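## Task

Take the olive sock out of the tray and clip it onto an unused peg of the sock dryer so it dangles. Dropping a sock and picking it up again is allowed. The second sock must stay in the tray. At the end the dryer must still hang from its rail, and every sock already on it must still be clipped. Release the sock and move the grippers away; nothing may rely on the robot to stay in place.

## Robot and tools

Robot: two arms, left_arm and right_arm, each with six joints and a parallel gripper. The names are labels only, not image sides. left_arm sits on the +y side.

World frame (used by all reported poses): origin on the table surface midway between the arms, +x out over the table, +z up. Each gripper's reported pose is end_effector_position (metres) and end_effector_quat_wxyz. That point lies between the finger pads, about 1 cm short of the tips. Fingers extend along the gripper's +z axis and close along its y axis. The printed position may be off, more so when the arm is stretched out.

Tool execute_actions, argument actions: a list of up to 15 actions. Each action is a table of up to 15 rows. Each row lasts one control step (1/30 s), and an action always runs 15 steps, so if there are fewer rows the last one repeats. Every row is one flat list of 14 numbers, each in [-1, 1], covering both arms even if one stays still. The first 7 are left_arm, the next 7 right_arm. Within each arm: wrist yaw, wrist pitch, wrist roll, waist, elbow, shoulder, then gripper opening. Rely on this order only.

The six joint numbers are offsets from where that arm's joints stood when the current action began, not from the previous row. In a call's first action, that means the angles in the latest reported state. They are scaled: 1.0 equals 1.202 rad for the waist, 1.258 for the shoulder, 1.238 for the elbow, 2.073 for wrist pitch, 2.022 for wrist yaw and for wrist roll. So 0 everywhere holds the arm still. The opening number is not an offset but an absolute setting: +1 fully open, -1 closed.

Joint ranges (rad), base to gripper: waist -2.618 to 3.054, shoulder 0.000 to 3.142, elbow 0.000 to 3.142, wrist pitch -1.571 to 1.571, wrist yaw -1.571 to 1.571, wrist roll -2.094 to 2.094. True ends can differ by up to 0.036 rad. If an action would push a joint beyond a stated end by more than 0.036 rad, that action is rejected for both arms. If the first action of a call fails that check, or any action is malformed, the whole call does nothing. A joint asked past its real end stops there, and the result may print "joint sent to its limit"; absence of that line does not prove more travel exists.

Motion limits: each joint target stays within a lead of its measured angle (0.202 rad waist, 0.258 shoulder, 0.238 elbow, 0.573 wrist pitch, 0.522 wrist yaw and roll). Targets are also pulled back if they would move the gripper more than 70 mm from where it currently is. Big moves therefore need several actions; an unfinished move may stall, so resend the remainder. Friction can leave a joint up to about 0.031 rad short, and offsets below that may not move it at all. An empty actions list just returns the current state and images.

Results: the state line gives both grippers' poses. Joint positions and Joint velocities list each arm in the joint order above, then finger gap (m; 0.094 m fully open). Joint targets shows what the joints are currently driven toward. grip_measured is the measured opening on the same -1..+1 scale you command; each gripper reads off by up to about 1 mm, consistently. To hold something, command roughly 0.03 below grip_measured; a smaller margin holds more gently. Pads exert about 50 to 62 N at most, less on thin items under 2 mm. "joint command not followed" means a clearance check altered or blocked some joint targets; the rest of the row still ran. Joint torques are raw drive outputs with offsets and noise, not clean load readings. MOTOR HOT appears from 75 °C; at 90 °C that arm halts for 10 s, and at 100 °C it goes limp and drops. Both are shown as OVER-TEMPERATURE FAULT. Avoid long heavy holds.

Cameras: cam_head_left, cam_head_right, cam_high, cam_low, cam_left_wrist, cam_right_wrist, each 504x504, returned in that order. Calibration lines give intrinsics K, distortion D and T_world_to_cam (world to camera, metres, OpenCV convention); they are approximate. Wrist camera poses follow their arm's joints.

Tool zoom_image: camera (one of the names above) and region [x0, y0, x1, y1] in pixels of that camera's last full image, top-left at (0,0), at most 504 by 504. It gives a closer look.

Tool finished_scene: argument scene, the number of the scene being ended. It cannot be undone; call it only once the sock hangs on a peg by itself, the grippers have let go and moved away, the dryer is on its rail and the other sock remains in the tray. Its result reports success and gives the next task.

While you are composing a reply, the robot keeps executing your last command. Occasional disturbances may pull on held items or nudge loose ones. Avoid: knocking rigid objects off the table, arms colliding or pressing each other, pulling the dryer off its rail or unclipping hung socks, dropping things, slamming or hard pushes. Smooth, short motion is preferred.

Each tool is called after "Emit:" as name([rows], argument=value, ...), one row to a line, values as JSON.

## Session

Emit:
execute_actions(actions=[])

Scene clock: 0.00 s.
left_arm: end_effector_position=(+0.1710, +0.1688, +0.1564) grip_measured=+1.000 end_effector_quat_wxyz=(+0.210, +0.102, +0.965, -0.121) | right_arm: end_effector_position=(+0.0119, -0.1361, +0.1174) grip_measured=+1.000 end_effector_quat_wxyz=(+0.020, +0.983, +0.179, +0.023)
Joint names: [wrist yaw, wrist pitch, wrist roll, waist, elbow, shoulder]
Joint positions: left_arm=[-0.047 -1.094 -0.503 -0.707  0.855  0.844  0.094] | right_arm=[ 0.05  -1.327 -1.875  1.562  1.097  1.375  0.094]
Joint velocities: left_arm=[-0.037  0.007  0.022 -0.002  0.012  0.002  0.   ] | right_arm=[0.037 0.007 0.022 0.007 0.007 0.002 0.   ]
Joint torques (N m, as the arm reports them, + toward a larger angle): no reading
Joint targets: left_arm=[-0.047 -1.094 -0.503 -0.707 0.855 0.844] | right_arm=[0.050 -1.327 -1.875 1.562 1.097 1.375]
camera_calibration (this result's frames):
cam_left_wrist: T_world_to_cam=[[-0.404385, -0.908905, 0.101803, 0.20271], [-0.913865, 0.397129, -0.084492, 0.132292], [0.0363664, -0.127201, -0.99121, 0.283853], [0, 0, 0, 1]] pos_world=[0.192547, 0.167814, 0.271899]
cam_right_wrist: T_world_to_cam=[[-0.0597031, 0.998048, -0.0183352, 0.141867], [0.851683, 0.0605107, 0.520552, -0.0393711], [0.520646, 0.0154628, -0.853633, 0.213429], [0, 0, 0, 1]] pos_world=[-0.0691192, -0.142507, 0.205286]

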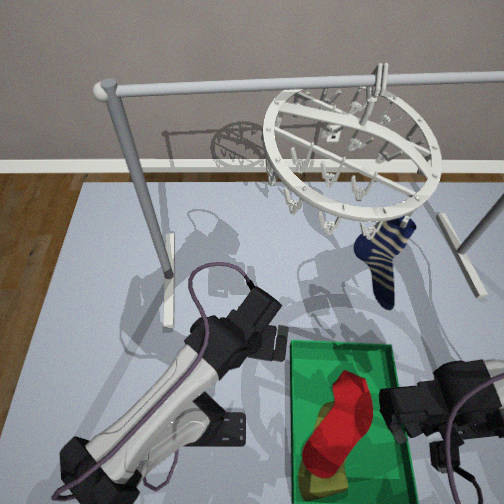

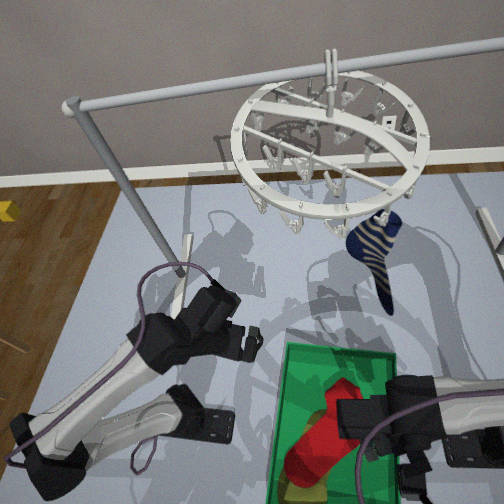

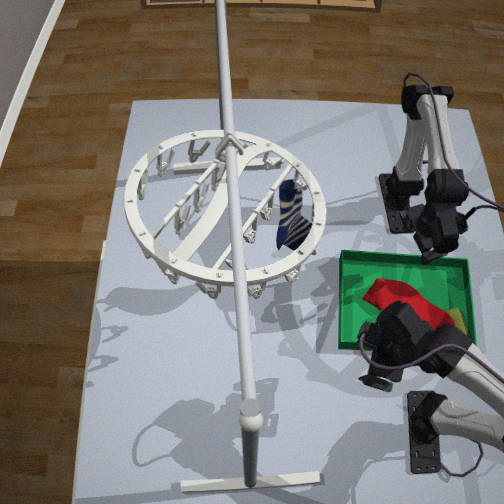

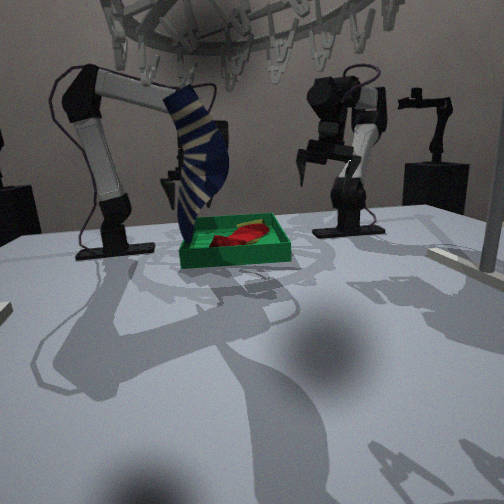

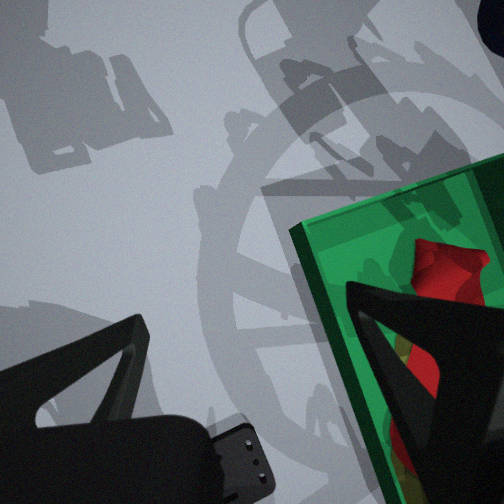

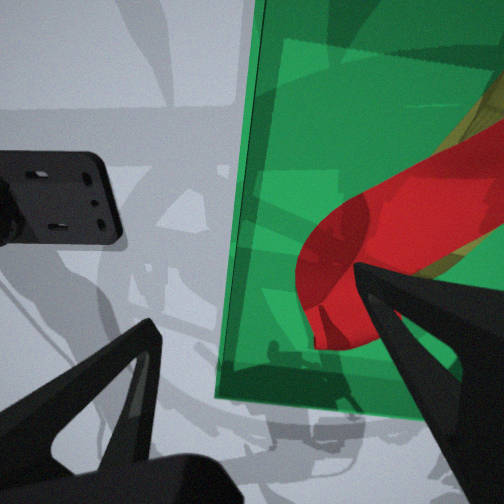

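Emit:
execute_actions([
  [[-0.3,0.1,0.12,0,0.08,-0.2,1,-0.025,0,0.2,0.04,0.2,0.15,0.5]],
  [[-0.33,0.12,0.13,-0.1,0.08,-0.14,1,0,0,0.19,0.04,0.2,0.18,0.5]],
  [[0,0,0,-0.18,0,0,1,0,0.02,0,0,0.15,0.18,0.5]],
])

Scene clock: 5.47 s.
left_arm: end_effector_position=(+0.1863, +0.3229, +0.4110) grip_measured=+1.000 end_effector_quat_wxyz=(+0.703, -0.076, +0.705, +0.059) | right_arm: end_effector_position=(-0.0369, +0.0341, +0.0809) grip_measured=+0.501 end_effector_quat_wxyz=(+0.010, +0.988, -0.151, +0.010)
Joint names: [wrist yaw, wrist pitch, wrist roll, waist, elbow, shoulder]
Joint positions: left_arm=[-1.239 -0.668 -0.04  -1.029  1.054  0.401  0.094] | right_arm=[ 0.014 -1.269 -1.126  1.648  1.72   2.046  0.071]
Joint velocities: left_arm=[-0.007  0.022  0.11  -0.017  0.002  0.002  0.   ] | right_arm=[ 0.007 -0.007  0.022 -0.022 -0.012  0.002 -0.001]
Joint torques (N m, as the arm reports them, + toward a larger angle): left_arm=[ 0.01  1.8  -0.03 -0.75  4.29  4.3 ] | right_arm=[ -0.01   0.26   0.02  -0.33   6.77 -14.35]
Joint targets: left_arm=[-1.236 -0.668 -0.040 -1.036 1.054 0.402] | right_arm=[0.014 -1.268 -1.126 1.648 1.738 2.028]
camera_calibration (this result's frames):
cam_left_wrist: T_world_to_cam=[[0.193417, -0.968133, -0.159086, 0.338024], [-0.40803, 0.0680854, -0.910426, 0.458137], [0.892245, 0.241004, -0.381858, 0.026445], [0, 0, 0, 1]] pos_world=[0.0979585, 0.289686, 0.480973]
cam_right_wrist: T_world_to_cam=[[0.568186, 0.822861, 0.00797753, -0.00453339], [0.709976, -0.495094, 0.500815, 0.0261714], [0.416051, -0.278892, -0.865518, 0.212217], [0, 0, 0, 1]] pos_world=[-0.104298, 0.0758732, 0.170607]

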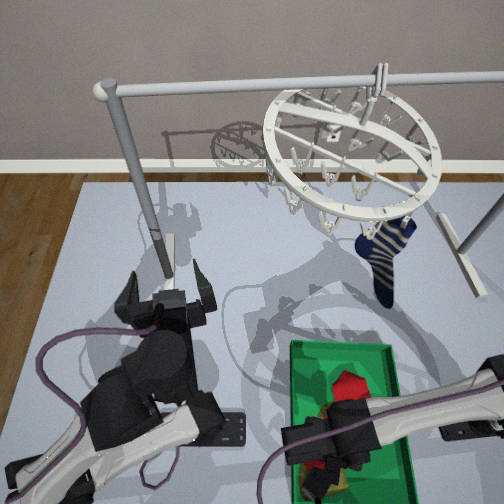

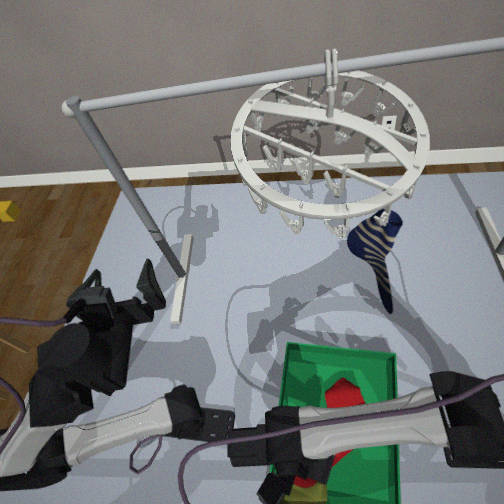

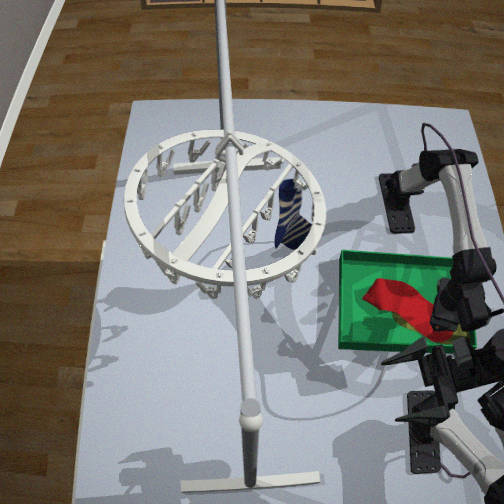

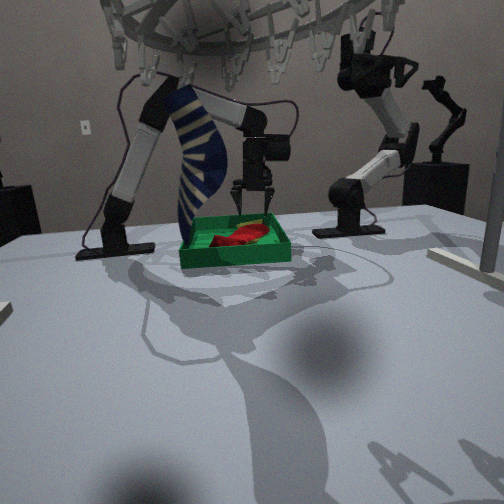

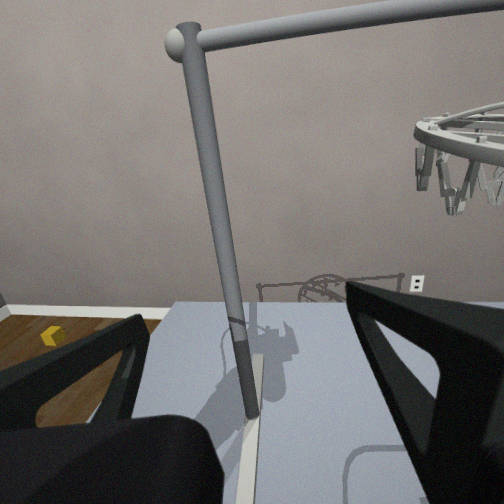

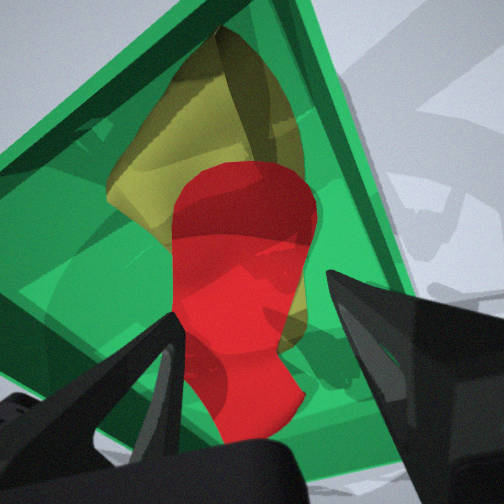

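Emit:
execute_actions([
  [[0,0,0,0,0,0,1,0,0.09,0.06,0,-0.14,0,0.1]],
  [[0,0,0,0,0,0,1,0,0,0,0,0,0,-1]],
  [[0,0,0,0,0,0,1,0,-0.06,0,0,0,-0.13,-1]],
  [[0,0,0,0,0,0,1,0,0,0,-0.04,-0.2,-0.2,-1]],
])

Scene clock: 9.63 s.
left_arm: end_effector_position=(+0.1863, +0.3229, +0.4110) grip_measured=+1.000 end_effector_quat_wxyz=(+0.703, -0.076, +0.705, +0.059) | right_arm: end_effector_position=(-0.0107, -0.0564, +0.1092) grip_measured=-0.992 end_effector_quat_wxyz=(-0.012, +0.973, -0.229, +0.003)
Joint names: [wrist yaw, wrist pitch, wrist roll, waist, elbow, shoulder]
Joint positions: left_arm=[-1.239 -0.668 -0.04  -1.029  1.054  0.401  0.094] | right_arm=[ 0.013 -1.223 -1.014  1.602  1.308  1.635  0.   ]
Joint velocities: left_arm=[-0.051  0.037  0.066  0.012 -0.012 -0.007  0.   ] | right_arm=[ 0.037  0.051 -0.037 -0.007 -0.007  0.012 -0.   ]
Joint torques (N m, as the arm reports them, + toward a larger angle): left_arm=[-0.03  1.77 -0.02 -0.17  4.32  4.33] | right_arm=[ 0.01  0.49  0.03 -0.45  4.57 -7.99]
Joint targets: left_arm=[-1.239 -0.668 -0.040 -1.029 1.054 0.401] | right_arm=[0.014 -1.212 -1.014 1.600 1.293 1.638]
camera_calibration (this result's frames):
cam_left_wrist: T_world_to_cam=[[0.193417, -0.968133, -0.159086, 0.338024], [-0.40803, 0.0680854, -0.910426, 0.458137], [0.892245, 0.241004, -0.381858, 0.026445], [0, 0, 0, 1]] pos_world=[0.0979585, 0.289686, 0.480973]
cam_right_wrist: T_world_to_cam=[[0.690335, 0.722418, 0.0393636, 0.0470128], [0.624827, -0.622739, 0.470942, -0.0562641], [0.36473, -0.300512, -0.881286, 0.200498], [0, 0, 0, 1]] pos_world=[-0.070427, -0.00874856, 0.201343]

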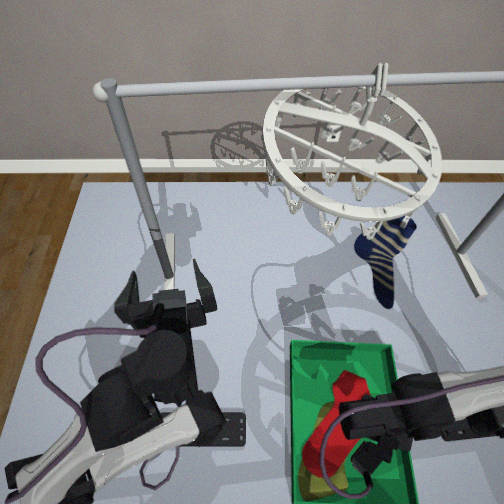

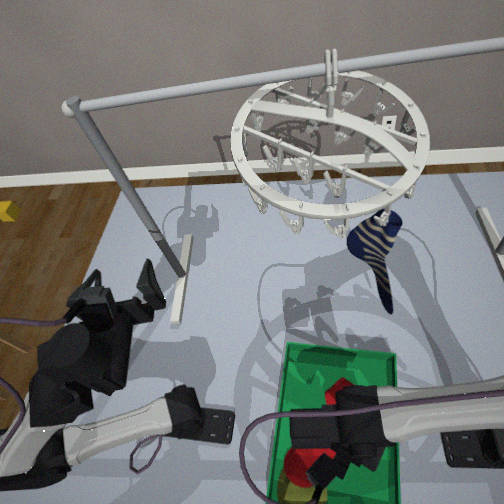

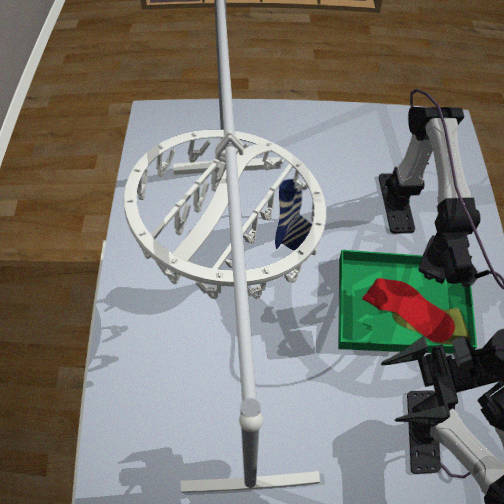

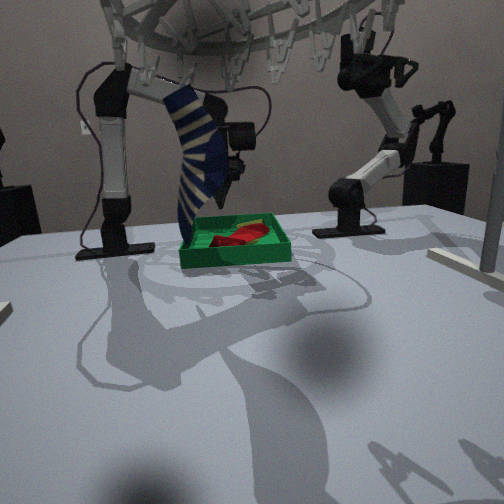

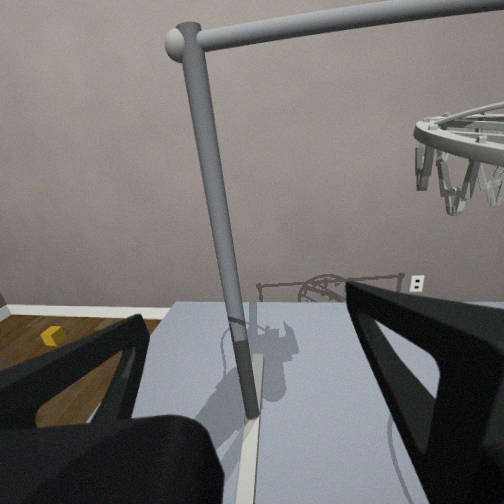

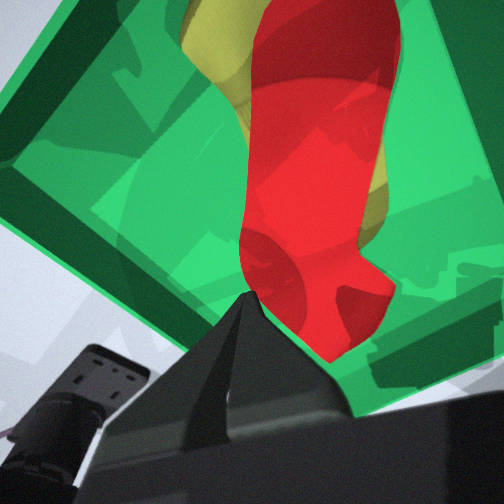

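Retry wider, straddling the edges.

Emit:
execute_actions([
  [[0,0,0,0,0,0,1,0,0,0,0.05,0.2,0.2,0.8]],
  [[0,0,0,0,0,0,1,0,0.085,0,0,0,0.135,0.8]],
  [[0,0,0,0,0,0,1,0,0,0,0,0,0,0.8]],
])

Scene clock: 12.80 s.
left_arm: end_effector_position=(+0.1863, +0.3229, +0.4110) grip_measured=+1.000 end_effector_quat_wxyz=(+0.703, -0.076, +0.705, +0.059) | right_arm: end_effector_position=(-0.0409, +0.0345, +0.0299) grip_measured=+0.799 end_effector_quat_wxyz=(-0.002, +0.980, -0.199, +0.012)
Joint names: [wrist yaw, wrist pitch, wrist roll, waist, elbow, shoulder]
Joint positions: left_arm=[-1.239 -0.668 -0.04  -1.029  1.054  0.401  0.094] | right_arm=[ 0.025 -1.054 -1.014  1.663  1.546  2.067  0.084]
Joint velocities: left_arm=[-0.007  0.022  0.037 -0.012 -0.002 -0.017  0.   ] | right_arm=[ 0.095  0.037 -0.051  0.012  0.012  0.007  0.   ]
Joint torques (N m, as the arm reports them, + toward a larger angle): left_arm=[-0.04  1.78 -0.03 -0.18  4.33  4.31] | right_arm=[ -0.01   0.3    0.03  -0.37   5.34 -12.55]
Joint targets: left_arm=[-1.239 -0.668 -0.040 -1.029 1.054 0.401] | right_arm=[0.025 -1.054 -1.014 1.663 1.546 2.067]
camera_calibration (this result's frames):
cam_left_wrist: T_world_to_cam=[[0.193417, -0.968133, -0.159086, 0.338024], [-0.40803, 0.0680854, -0.910426, 0.458137], [0.892245, 0.241004, -0.381858, 0.026445], [0, 0, 0, 1]] pos_world=[0.0979585, 0.289686, 0.480973]
cam_right_wrist: T_world_to_cam=[[0.645388, 0.763181, 0.0320642, 0.00228586], [0.65365, -0.573509, 0.493791, 0.0552996], [0.395241, -0.297728, -0.868989, 0.169733], [0, 0, 0, 1]] pos_world=[-0.104707, 0.0805046, 0.120116]

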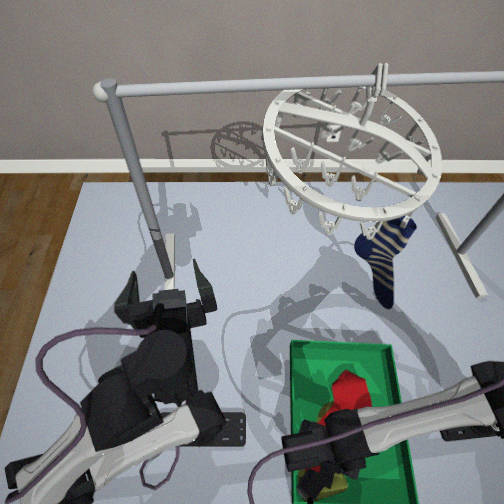

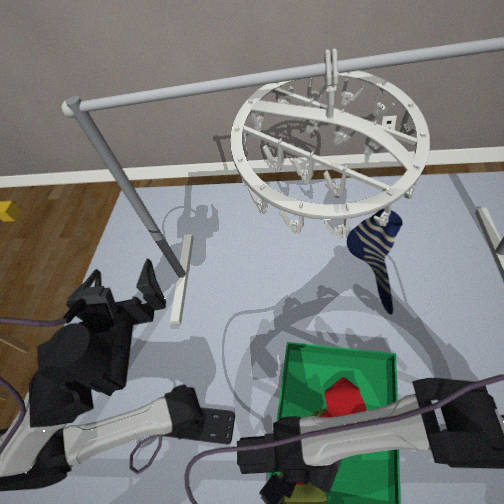

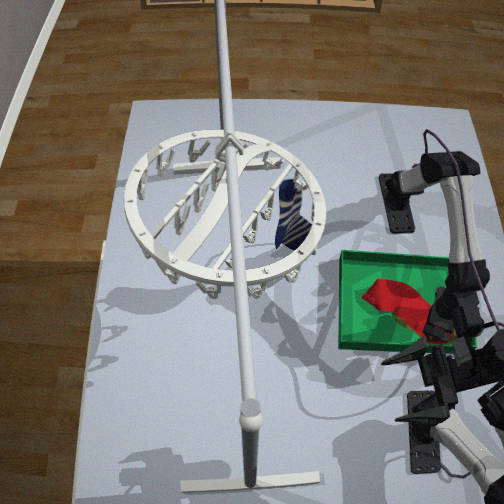

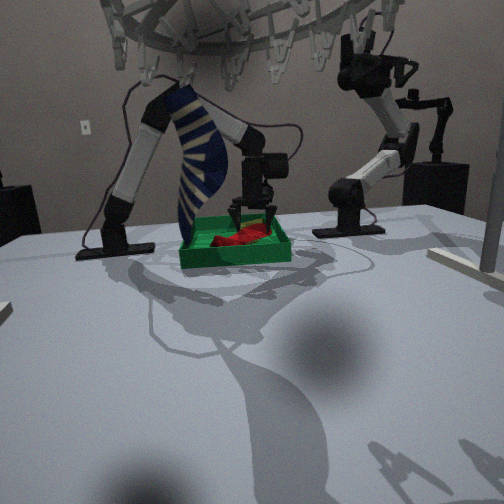

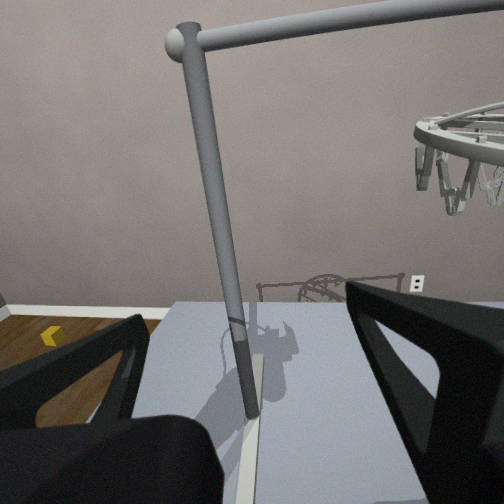

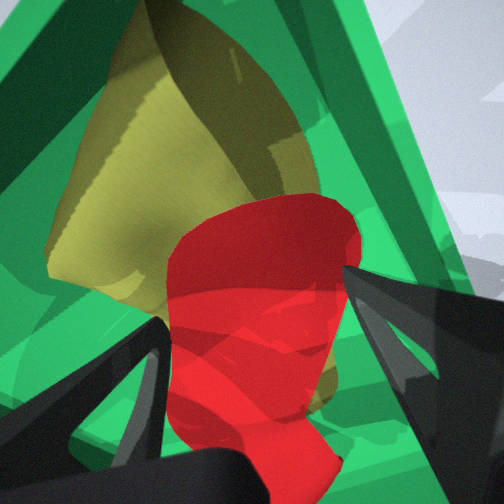

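Emit:
execute_actions([
  [[0,0,0,0,0,0,1,0,0,0,0,0,0,0]],
  [[0,0,0,0,0,0,1,0,0,0,0,0,0,-1]],
  [[0,0,0,0,0,0,1,0,-0.06,0,0,0,-0.12,-1]],
])

Scene clock: 16.20 s.
left_arm: end_effector_position=(+0.1863, +0.3229, +0.4110) grip_measured=+1.000 end_effector_quat_wxyz=(+0.703, -0.076, +0.705, +0.059) | right_arm: end_effector_position=(-0.0376, +0.0134, +0.0832) grip_measured=-0.965 end_effector_quat_wxyz=(-0.018, +0.980, -0.199, +0.006)
Joint names: [wrist yaw, wrist pitch, wrist roll, waist, elbow, shoulder]
Joint positions: left_arm=[-1.239 -0.668 -0.04  -1.029  1.054  0.401  0.094] | right_arm=[ 0.025 -1.168 -1.014  1.663  1.539  1.912  0.002]
Joint velocities: left_arm=[ 0.022 -0.022 -0.007 -0.007 -0.002  0.012  0.   ] | right_arm=[-0.081 -0.022  0.051  0.007 -0.027  0.012  0.   ]
Joint torques (N m, as the arm reports them, + toward a larger angle): left_arm=[-0.02  1.79 -0.01 -0.18  4.4   4.41] | right_arm=[ -0.01   0.3    0.03  -0.36   6.06 -11.  ]
Joint targets: left_arm=[-1.239 -0.668 -0.040 -1.029 1.054 0.401] | right_arm=[0.025 -1.179 -1.014 1.663 1.546 1.916]
camera_calibration (this result's frames):
cam_left_wrist: T_world_to_cam=[[0.193417, -0.968133, -0.159086, 0.338024], [-0.40803, 0.0680854, -0.910426, 0.458137], [0.892245, 0.241004, -0.381858, 0.026445], [0, 0, 0, 1]] pos_world=[0.0979585, 0.289686, 0.480973]
cam_right_wrist: T_world_to_cam=[[0.645619, 0.761713, 0.0544855, 0.0126774], [0.65622, -0.589864, 0.470569, 0.0170108], [0.390578, -0.268054, -0.880679, 0.208831], [0, 0, 0, 1]] pos_world=[-0.100912, 0.0563555, 0.175218]

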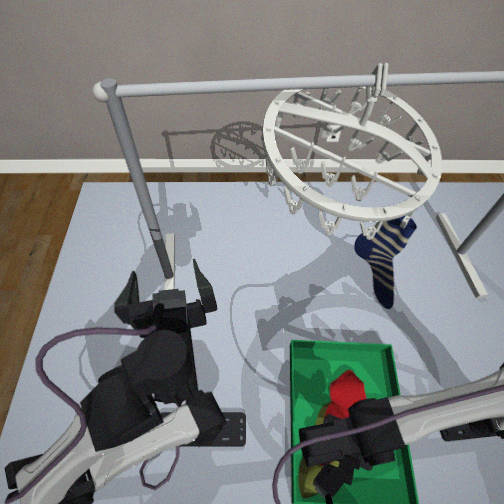

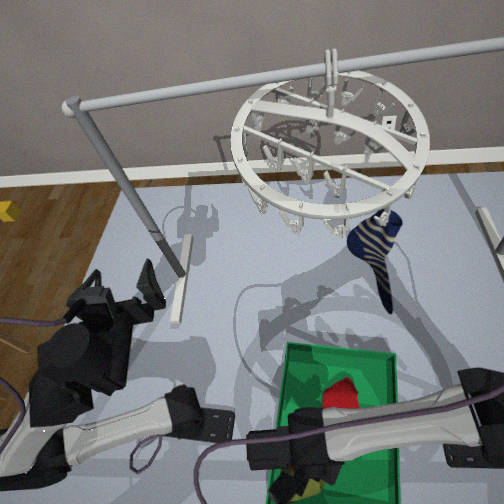

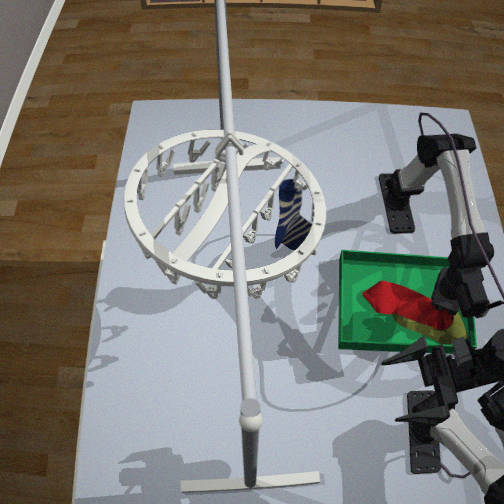

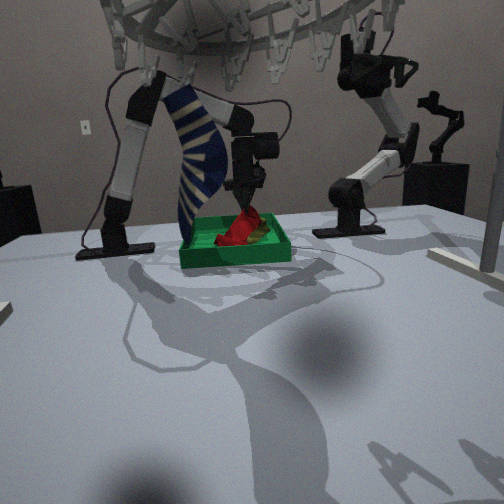

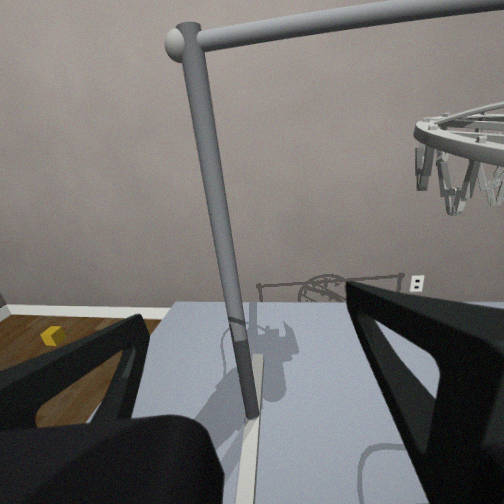

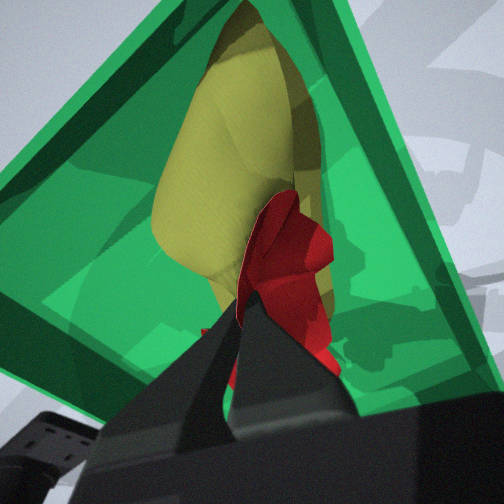

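Emit:
execute_actions([
  [[0,0,0,0,0,0,1,0,0,-0.12,0.03,-0.2,-0.2,-1]],
  [[0,0,0,0,0,0,1,0,0.07,-0.1,0.03,-0.2,-0.07,-1]],
  [[0,0,0,0,0,0,1,0,0,0,0,0,0,-0.2]],
  [[0,0,0,0,0,0,1,0,-0.16,0,0,0.28,0,-0.2]],
  [[0,0,0,0,0,0,1,0,0,0,-0.1,0.25,0.22,0.8]],
])

Scene clock: 20.70 s.
left_arm: end_effector_position=(+0.1863, +0.3229, +0.4110) grip_measured=+1.000 end_effector_quat_wxyz=(+0.703, -0.076, +0.705, +0.059) | right_arm: end_effector_position=(-0.0147, +0.0088, +0.1334) grip_measured=+0.799 end_effector_quat_wxyz=(-0.018, +1.000, -0.022, +0.009)
Joint names: [wrist yaw, wrist pitch, wrist roll, waist, elbow, shoulder]
Joint positions: left_arm=[-1.239 -0.668 -0.04  -1.029  1.054  0.401  0.094] | right_arm=[ 0.022 -1.35  -1.433  1.6    1.685  1.872  0.084]
Joint velocities: left_arm=[-0.051 -0.022 -0.007 -0.007 -0.022  0.002  0.   ] | right_arm=[ 0.051 -0.022  0.022  0.007  0.007 -0.027 -0.001]
Joint torques (N m, as the arm reports them, + toward a larger angle): left_arm=[-0.08  1.8  -0.01 -0.18  4.43  4.34] | right_arm=[  0.01   0.27   0.04   0.11   7.56 -12.42]
Joint targets: left_arm=[-1.239 -0.668 -0.040 -1.029 1.054 0.401] | right_arm=[0.025 -1.359 -1.432 1.606 1.713 1.856]
camera_calibration (this result's frames):
cam_left_wrist: T_world_to_cam=[[0.193417, -0.968133, -0.159086, 0.338024], [-0.40803, 0.0680854, -0.910426, 0.458137], [0.892245, 0.241004, -0.381858, 0.026445], [0, 0, 0, 1]] pos_world=[0.0979585, 0.289686, 0.480973]
cam_right_wrist: T_world_to_cam=[[0.337852, 0.939529, 0.056043, -0.00755162], [0.815096, -0.32184, 0.481702, -0.0258634], [0.47061, -0.117064, -0.874541, 0.241866], [0, 0, 0, 1]] pos_world=[-0.0901923, 0.0270849, 0.224404]

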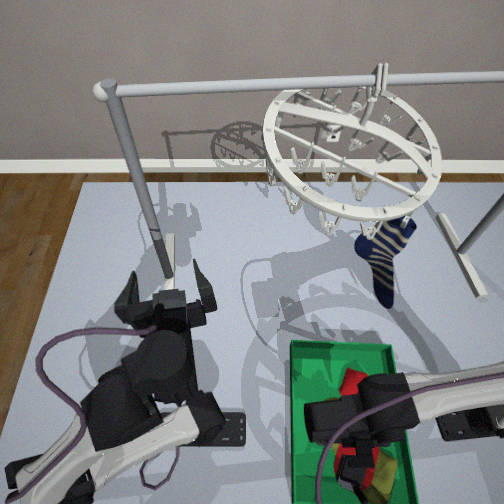

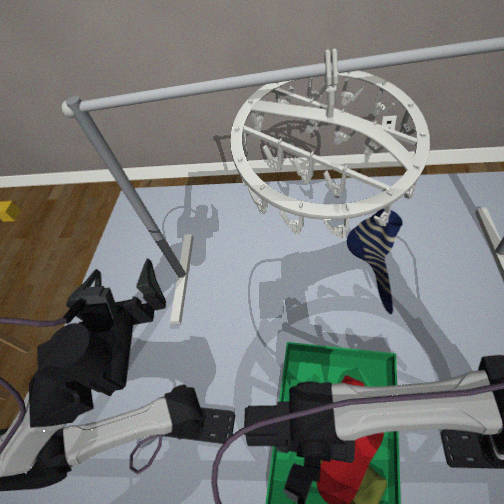

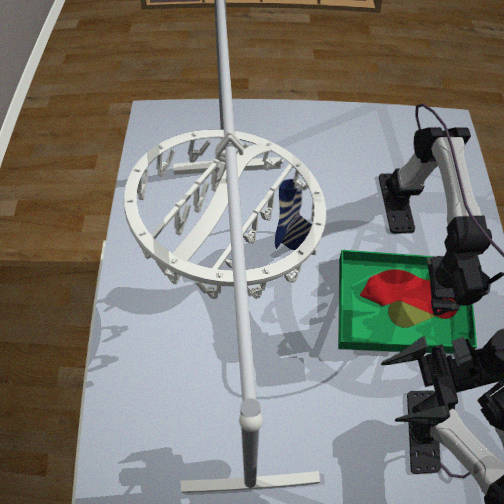

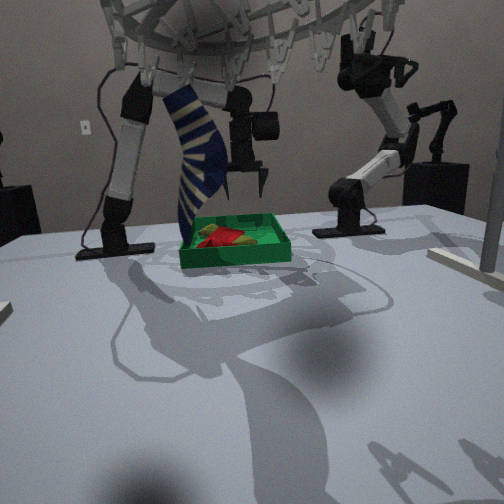

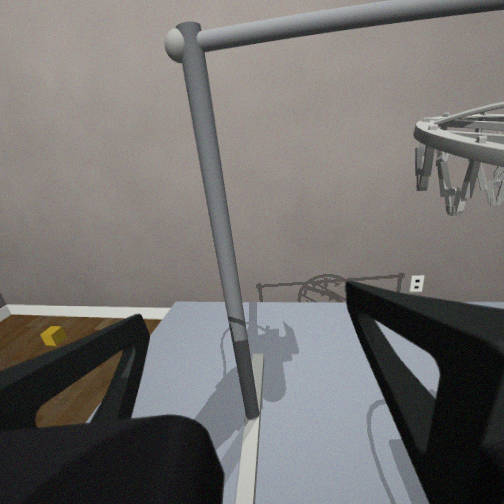

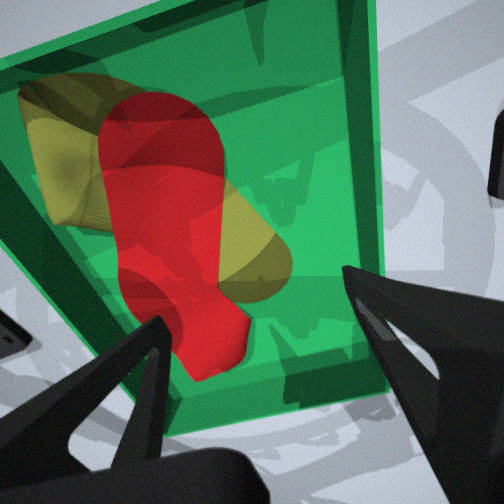

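Emit:
execute_actions([
  [[0,0,0,0,0,0,1,0,0,0.42,-0.07,0,0,0.7]],
  [[0,0,0,0,0,0,1,0,0.06,0.42,-0.065,-0.12,0,0.7]],
  [[0,0,0,0,0,0,1,0,0.09,0.38,0,-0.16,0,0.7]],
  [[0,0,0,0,0,0,1,0,0,0.03,0,0,0,0.7]],
])

Scene clock: 28.37 s.
left_arm: end_effector_position=(+0.1863, +0.3229, +0.4110) grip_measured=+1.000 end_effector_quat_wxyz=(+0.703, -0.076, +0.705, +0.059) | right_arm: end_effector_position=(+0.0440, -0.0181, +0.0418) grip_measured=+0.702 end_effector_quat_wxyz=(-0.000, -0.264, +0.964, -0.026)
Joint names: [wrist yaw, wrist pitch, wrist roll, waist, elbow, shoulder]
Joint positions: left_arm=[-1.239 -0.668 -0.04  -1.029  1.054  0.401  0.094] | right_arm=[ 0.017 -1.071  0.959  1.428  1.344  1.892  0.08 ]
Joint velocities: left_arm=[ 0.007 -0.022 -0.066 -0.017 -0.002  0.002  0.   ] | right_arm=[-0.007 -0.095  0.037 -0.002  0.022 -0.012 -0.001]
Joint torques (N m, as the arm reports them, + toward a larger angle): left_arm=[-0.03  1.8  -0.03 -0.16  4.46  4.26] | right_arm=[  0.1    0.15   0.08  -0.38   5.29 -10.62]
Joint targets: left_arm=[-1.239 -0.668 -0.040 -1.029 1.054 0.401] | right_arm=[0.017 -1.072 0.967 1.428 1.344 1.892]
camera_calibration (this result's frames):
cam_left_wrist: T_world_to_cam=[[0.193417, -0.968133, -0.159086, 0.338024], [-0.40803, 0.0680854, -0.910426, 0.458137], [0.892245, 0.241004, -0.381858, 0.026445], [0, 0, 0, 1]] pos_world=[0.0979585, 0.289686, 0.480973]
cam_right_wrist: T_world_to_cam=[[0.229642, -0.970865, 0.0684558, -0.0273545], [-0.863359, -0.170733, 0.474829, 0.0386267], [-0.449307, -0.168142, -0.877412, 0.17065], [0, 0, 0, 1]] pos_world=[0.116305, 0.00873095, 0.133262]

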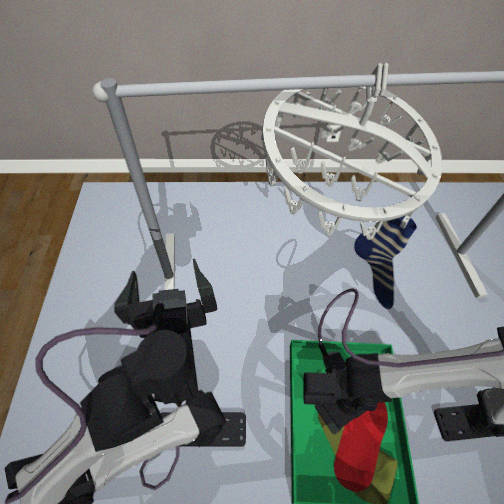

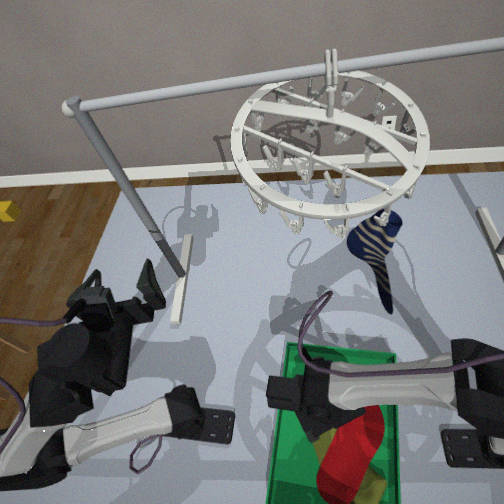

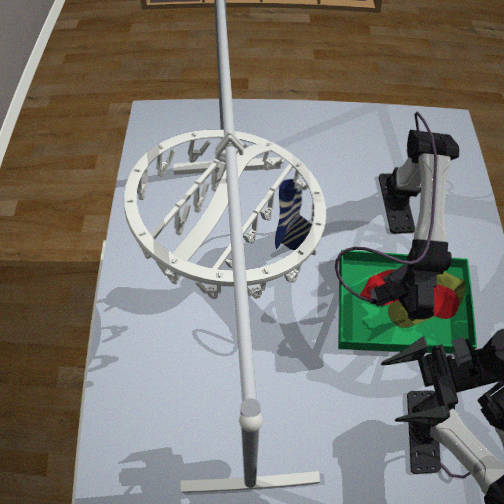

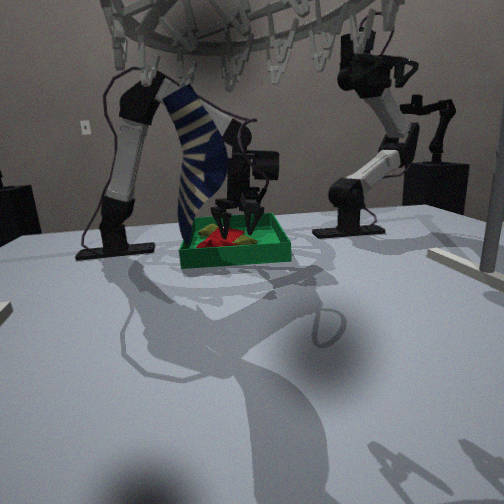

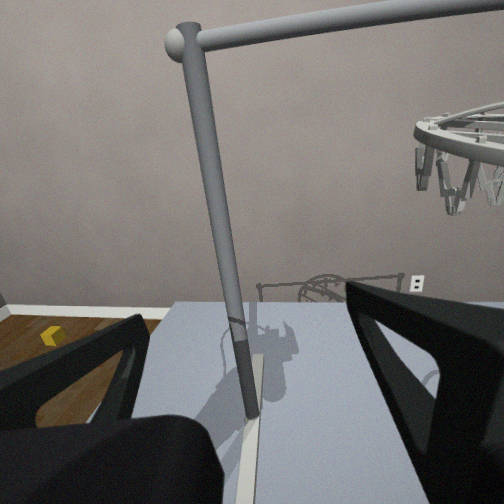

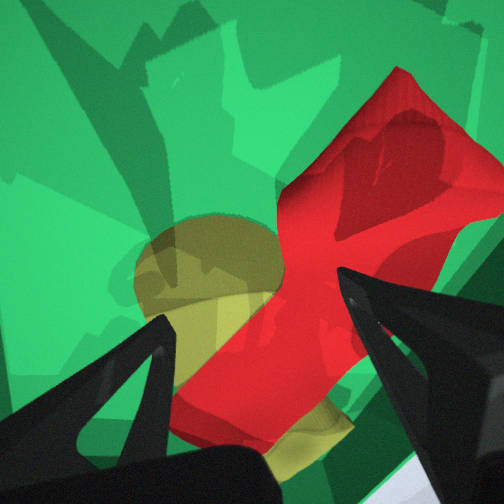

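Emit:
execute_actions([
  [[0,0,0,0,0,0,1,0,0.065,0,0.058,0,0,0.45]],
  [[0,0,0,0,0,0,1,0,0,0,0,0,0.058,0.45]],
])

Scene clock: 32.43 s.
left_arm: end_effector_position=(+0.1863, +0.3229, +0.4110) grip_measured=+1.000 end_effector_quat_wxyz=(+0.703, -0.076, +0.705, +0.059) | right_arm: end_effector_position=(+0.0208, +0.0098, +0.0239) grip_measured=+0.451 end_effector_quat_wxyz=(+0.013, -0.297, +0.955, +0.006)
Joint names: [wrist yaw, wrist pitch, wrist roll, waist, elbow, shoulder]
Joint positions: left_arm=[-1.239 -0.668 -0.04  -1.029  1.054  0.401  0.094] | right_arm=[ 0.02  -0.95   0.961  1.501  1.348  1.949  0.068]
Joint velocities: left_arm=[-0.022 -0.066 -0.037 -0.002 -0.007 -0.002  0.   ] | right_arm=[ 0.007  0.007  0.022 -0.012 -0.007 -0.017 -0.   ]
Joint torques (N m, as the arm reports them, + toward a larger angle): left_arm=[-0.06  1.78 -0.01 -0.24  4.33  4.32] | right_arm=[ 0.11  0.31  0.04 -0.35  4.95 -9.71]
Joint targets: left_arm=[-1.239 -0.668 -0.040 -1.029 1.054 0.401] | right_arm=[0.020 -0.951 0.961 1.501 1.344 1.966]
camera_calibration (this result's frames):
cam_left_wrist: T_world_to_cam=[[0.193417, -0.968133, -0.159086, 0.338024], [-0.40803, 0.0680854, -0.910426, 0.458137], [0.892245, 0.241004, -0.381858, 0.026445], [0, 0, 0, 1]] pos_world=[0.0979585, 0.289686, 0.480973]
cam_right_wrist: T_world_to_cam=[[0.297445, -0.954732, 0.00364767, 0.00631533], [-0.850814, -0.263332, 0.454721, 0.0329875], [-0.433177, -0.138358, -0.890626, 0.14897], [0, 0, 0, 1]] pos_world=[0.090718, 0.0353273, 0.117653]

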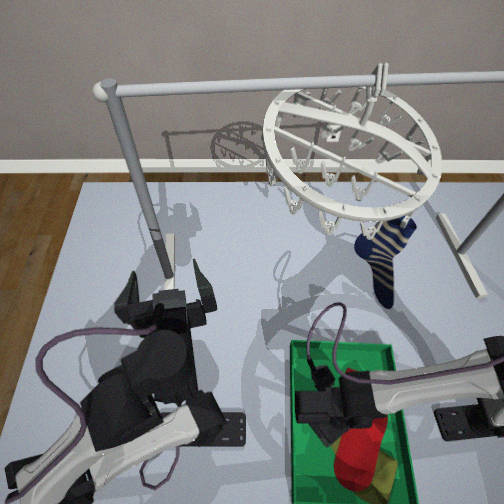

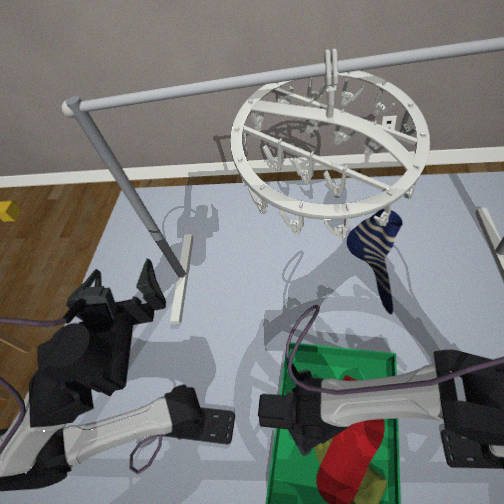

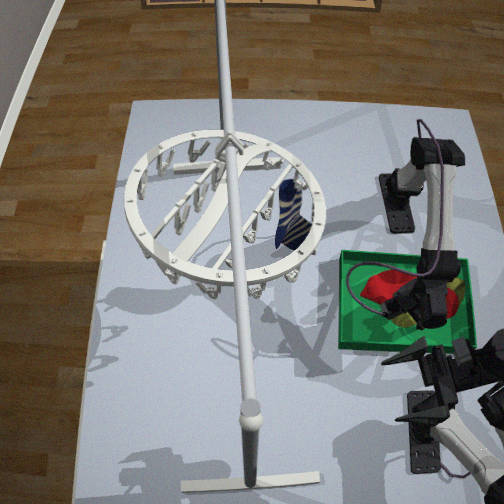

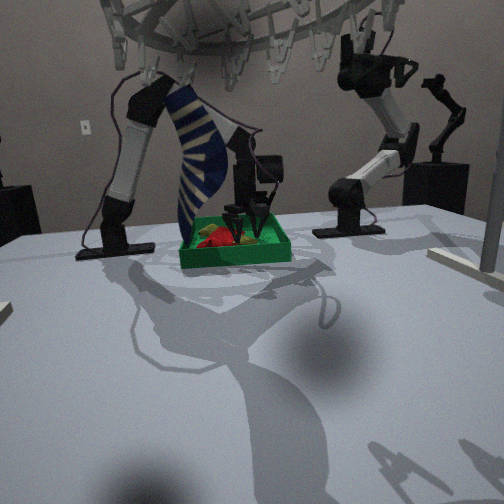

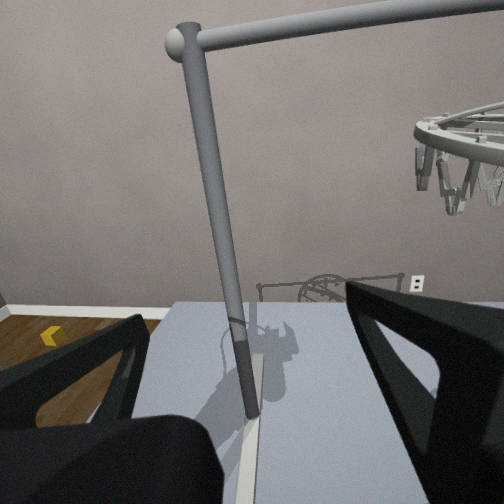

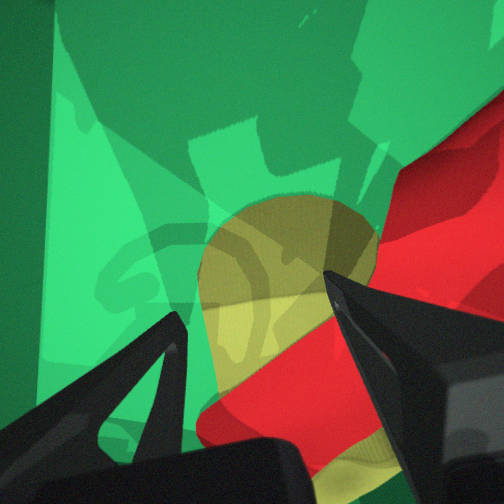

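Emit:
execute_actions([
  [[0,0,0,0,0,0,1,0,0,0,0,-0.042,0,0.45]],
  [[0,0,0,0,0,0,1,0,0,0,0,0,0,-0.3]],
  [[0,0,0,0,0,0,1,0,0,0,0,0,0,-1]],
  [[0,0,0,0,0,0,1,0,-0.04,0,0,0.15,0,-1]],
  [[0,0,0,0,0,0,1,0,-0.06,0,0,0.15,-0.05,-1]],
])

Scene clock: 38.50 s.
left_arm: end_effector_position=(+0.1863, +0.3229, +0.4110) grip_measured=+1.000 end_effector_quat_wxyz=(+0.703, -0.076, +0.705, +0.059) | right_arm: end_effector_position=(+0.0251, +0.0572, +0.1393) grip_measured=-0.958 end_effector_quat_wxyz=(+0.054, -0.293, +0.949, +0.099)
Joint names: [wrist yaw, wrist pitch, wrist roll, waist, elbow, shoulder]
Joint positions: left_arm=[-1.239 -0.668 -0.04  -1.029  1.054  0.401  0.094] | right_arm=[ 0.044 -1.163  0.961  1.501  1.692  1.878  0.002]
Joint velocities: left_arm=[-0.022 -0.007  0.037  0.002 -0.002 -0.002  0.   ] | right_arm=[ 0.007 -0.051  0.022  0.002  0.017  0.007 -0.001]
Joint torques (N m, as the arm reports them, + toward a larger angle): left_arm=[-0.04  1.76  0.   -0.17  4.39  4.37] | right_arm=[  0.12   0.72   0.02  -0.33   6.52 -10.95]
Joint targets: left_arm=[-1.239 -0.668 -0.040 -1.029 1.054 0.401] | right_arm=[0.044 -1.175 0.961 1.501 1.700 1.881]
camera_calibration (this result's frames):
cam_left_wrist: T_world_to_cam=[[0.193417, -0.968133, -0.159086, 0.338024], [-0.40803, 0.0680854, -0.910426, 0.458137], [0.892245, 0.241004, -0.381858, 0.026445], [0, 0, 0, 1]] pos_world=[0.0979585, 0.289686, 0.480973]
cam_right_wrist: T_world_to_cam=[[0.296952, -0.937534, -0.181243, 0.0746032], [-0.861795, -0.344873, 0.371984, 0.0131014], [-0.411253, 0.045733, -0.910373, 0.251825], [0, 0, 0, 1]] pos_world=[0.0927011, 0.0629446, 0.237903]

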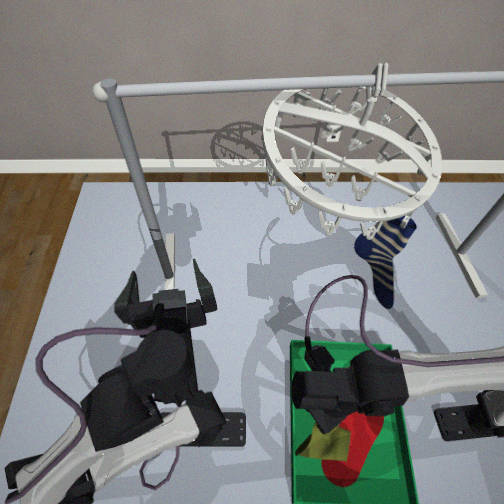

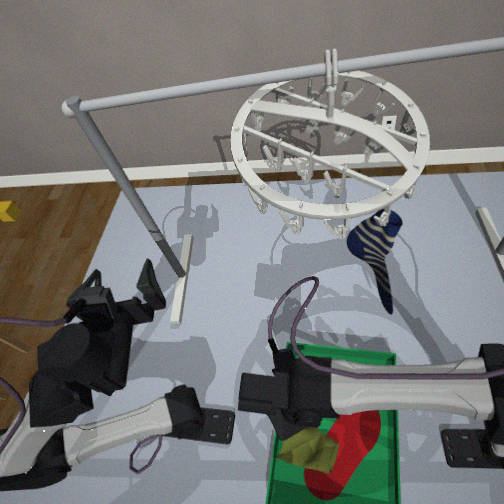

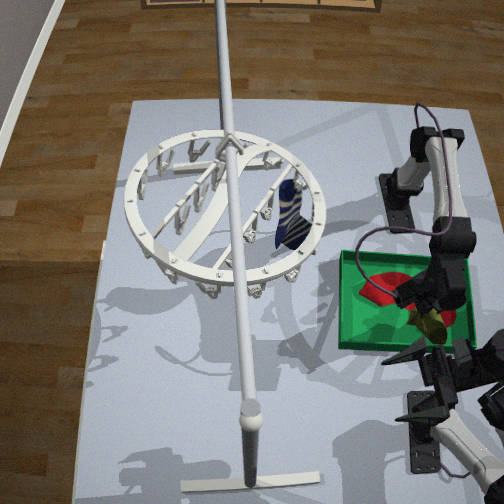

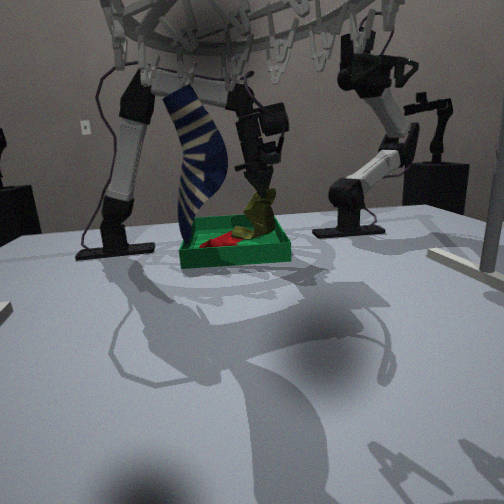

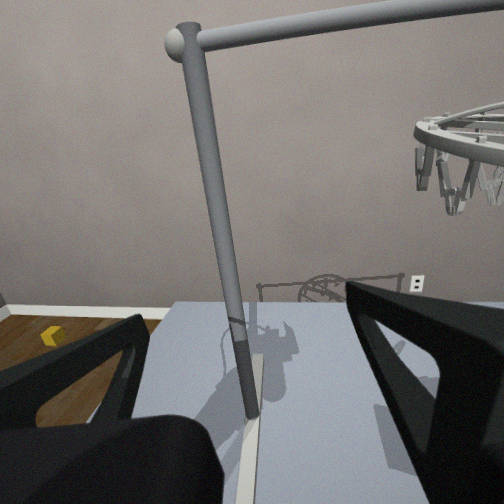

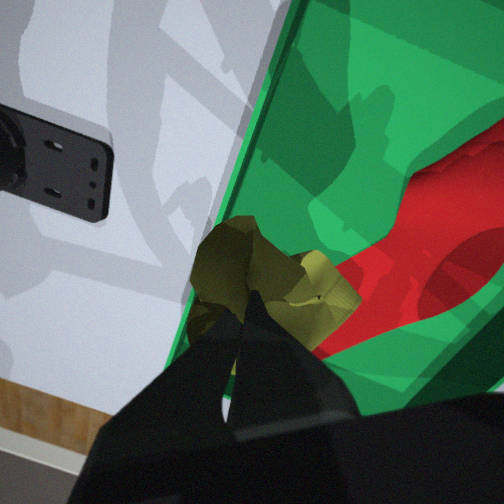

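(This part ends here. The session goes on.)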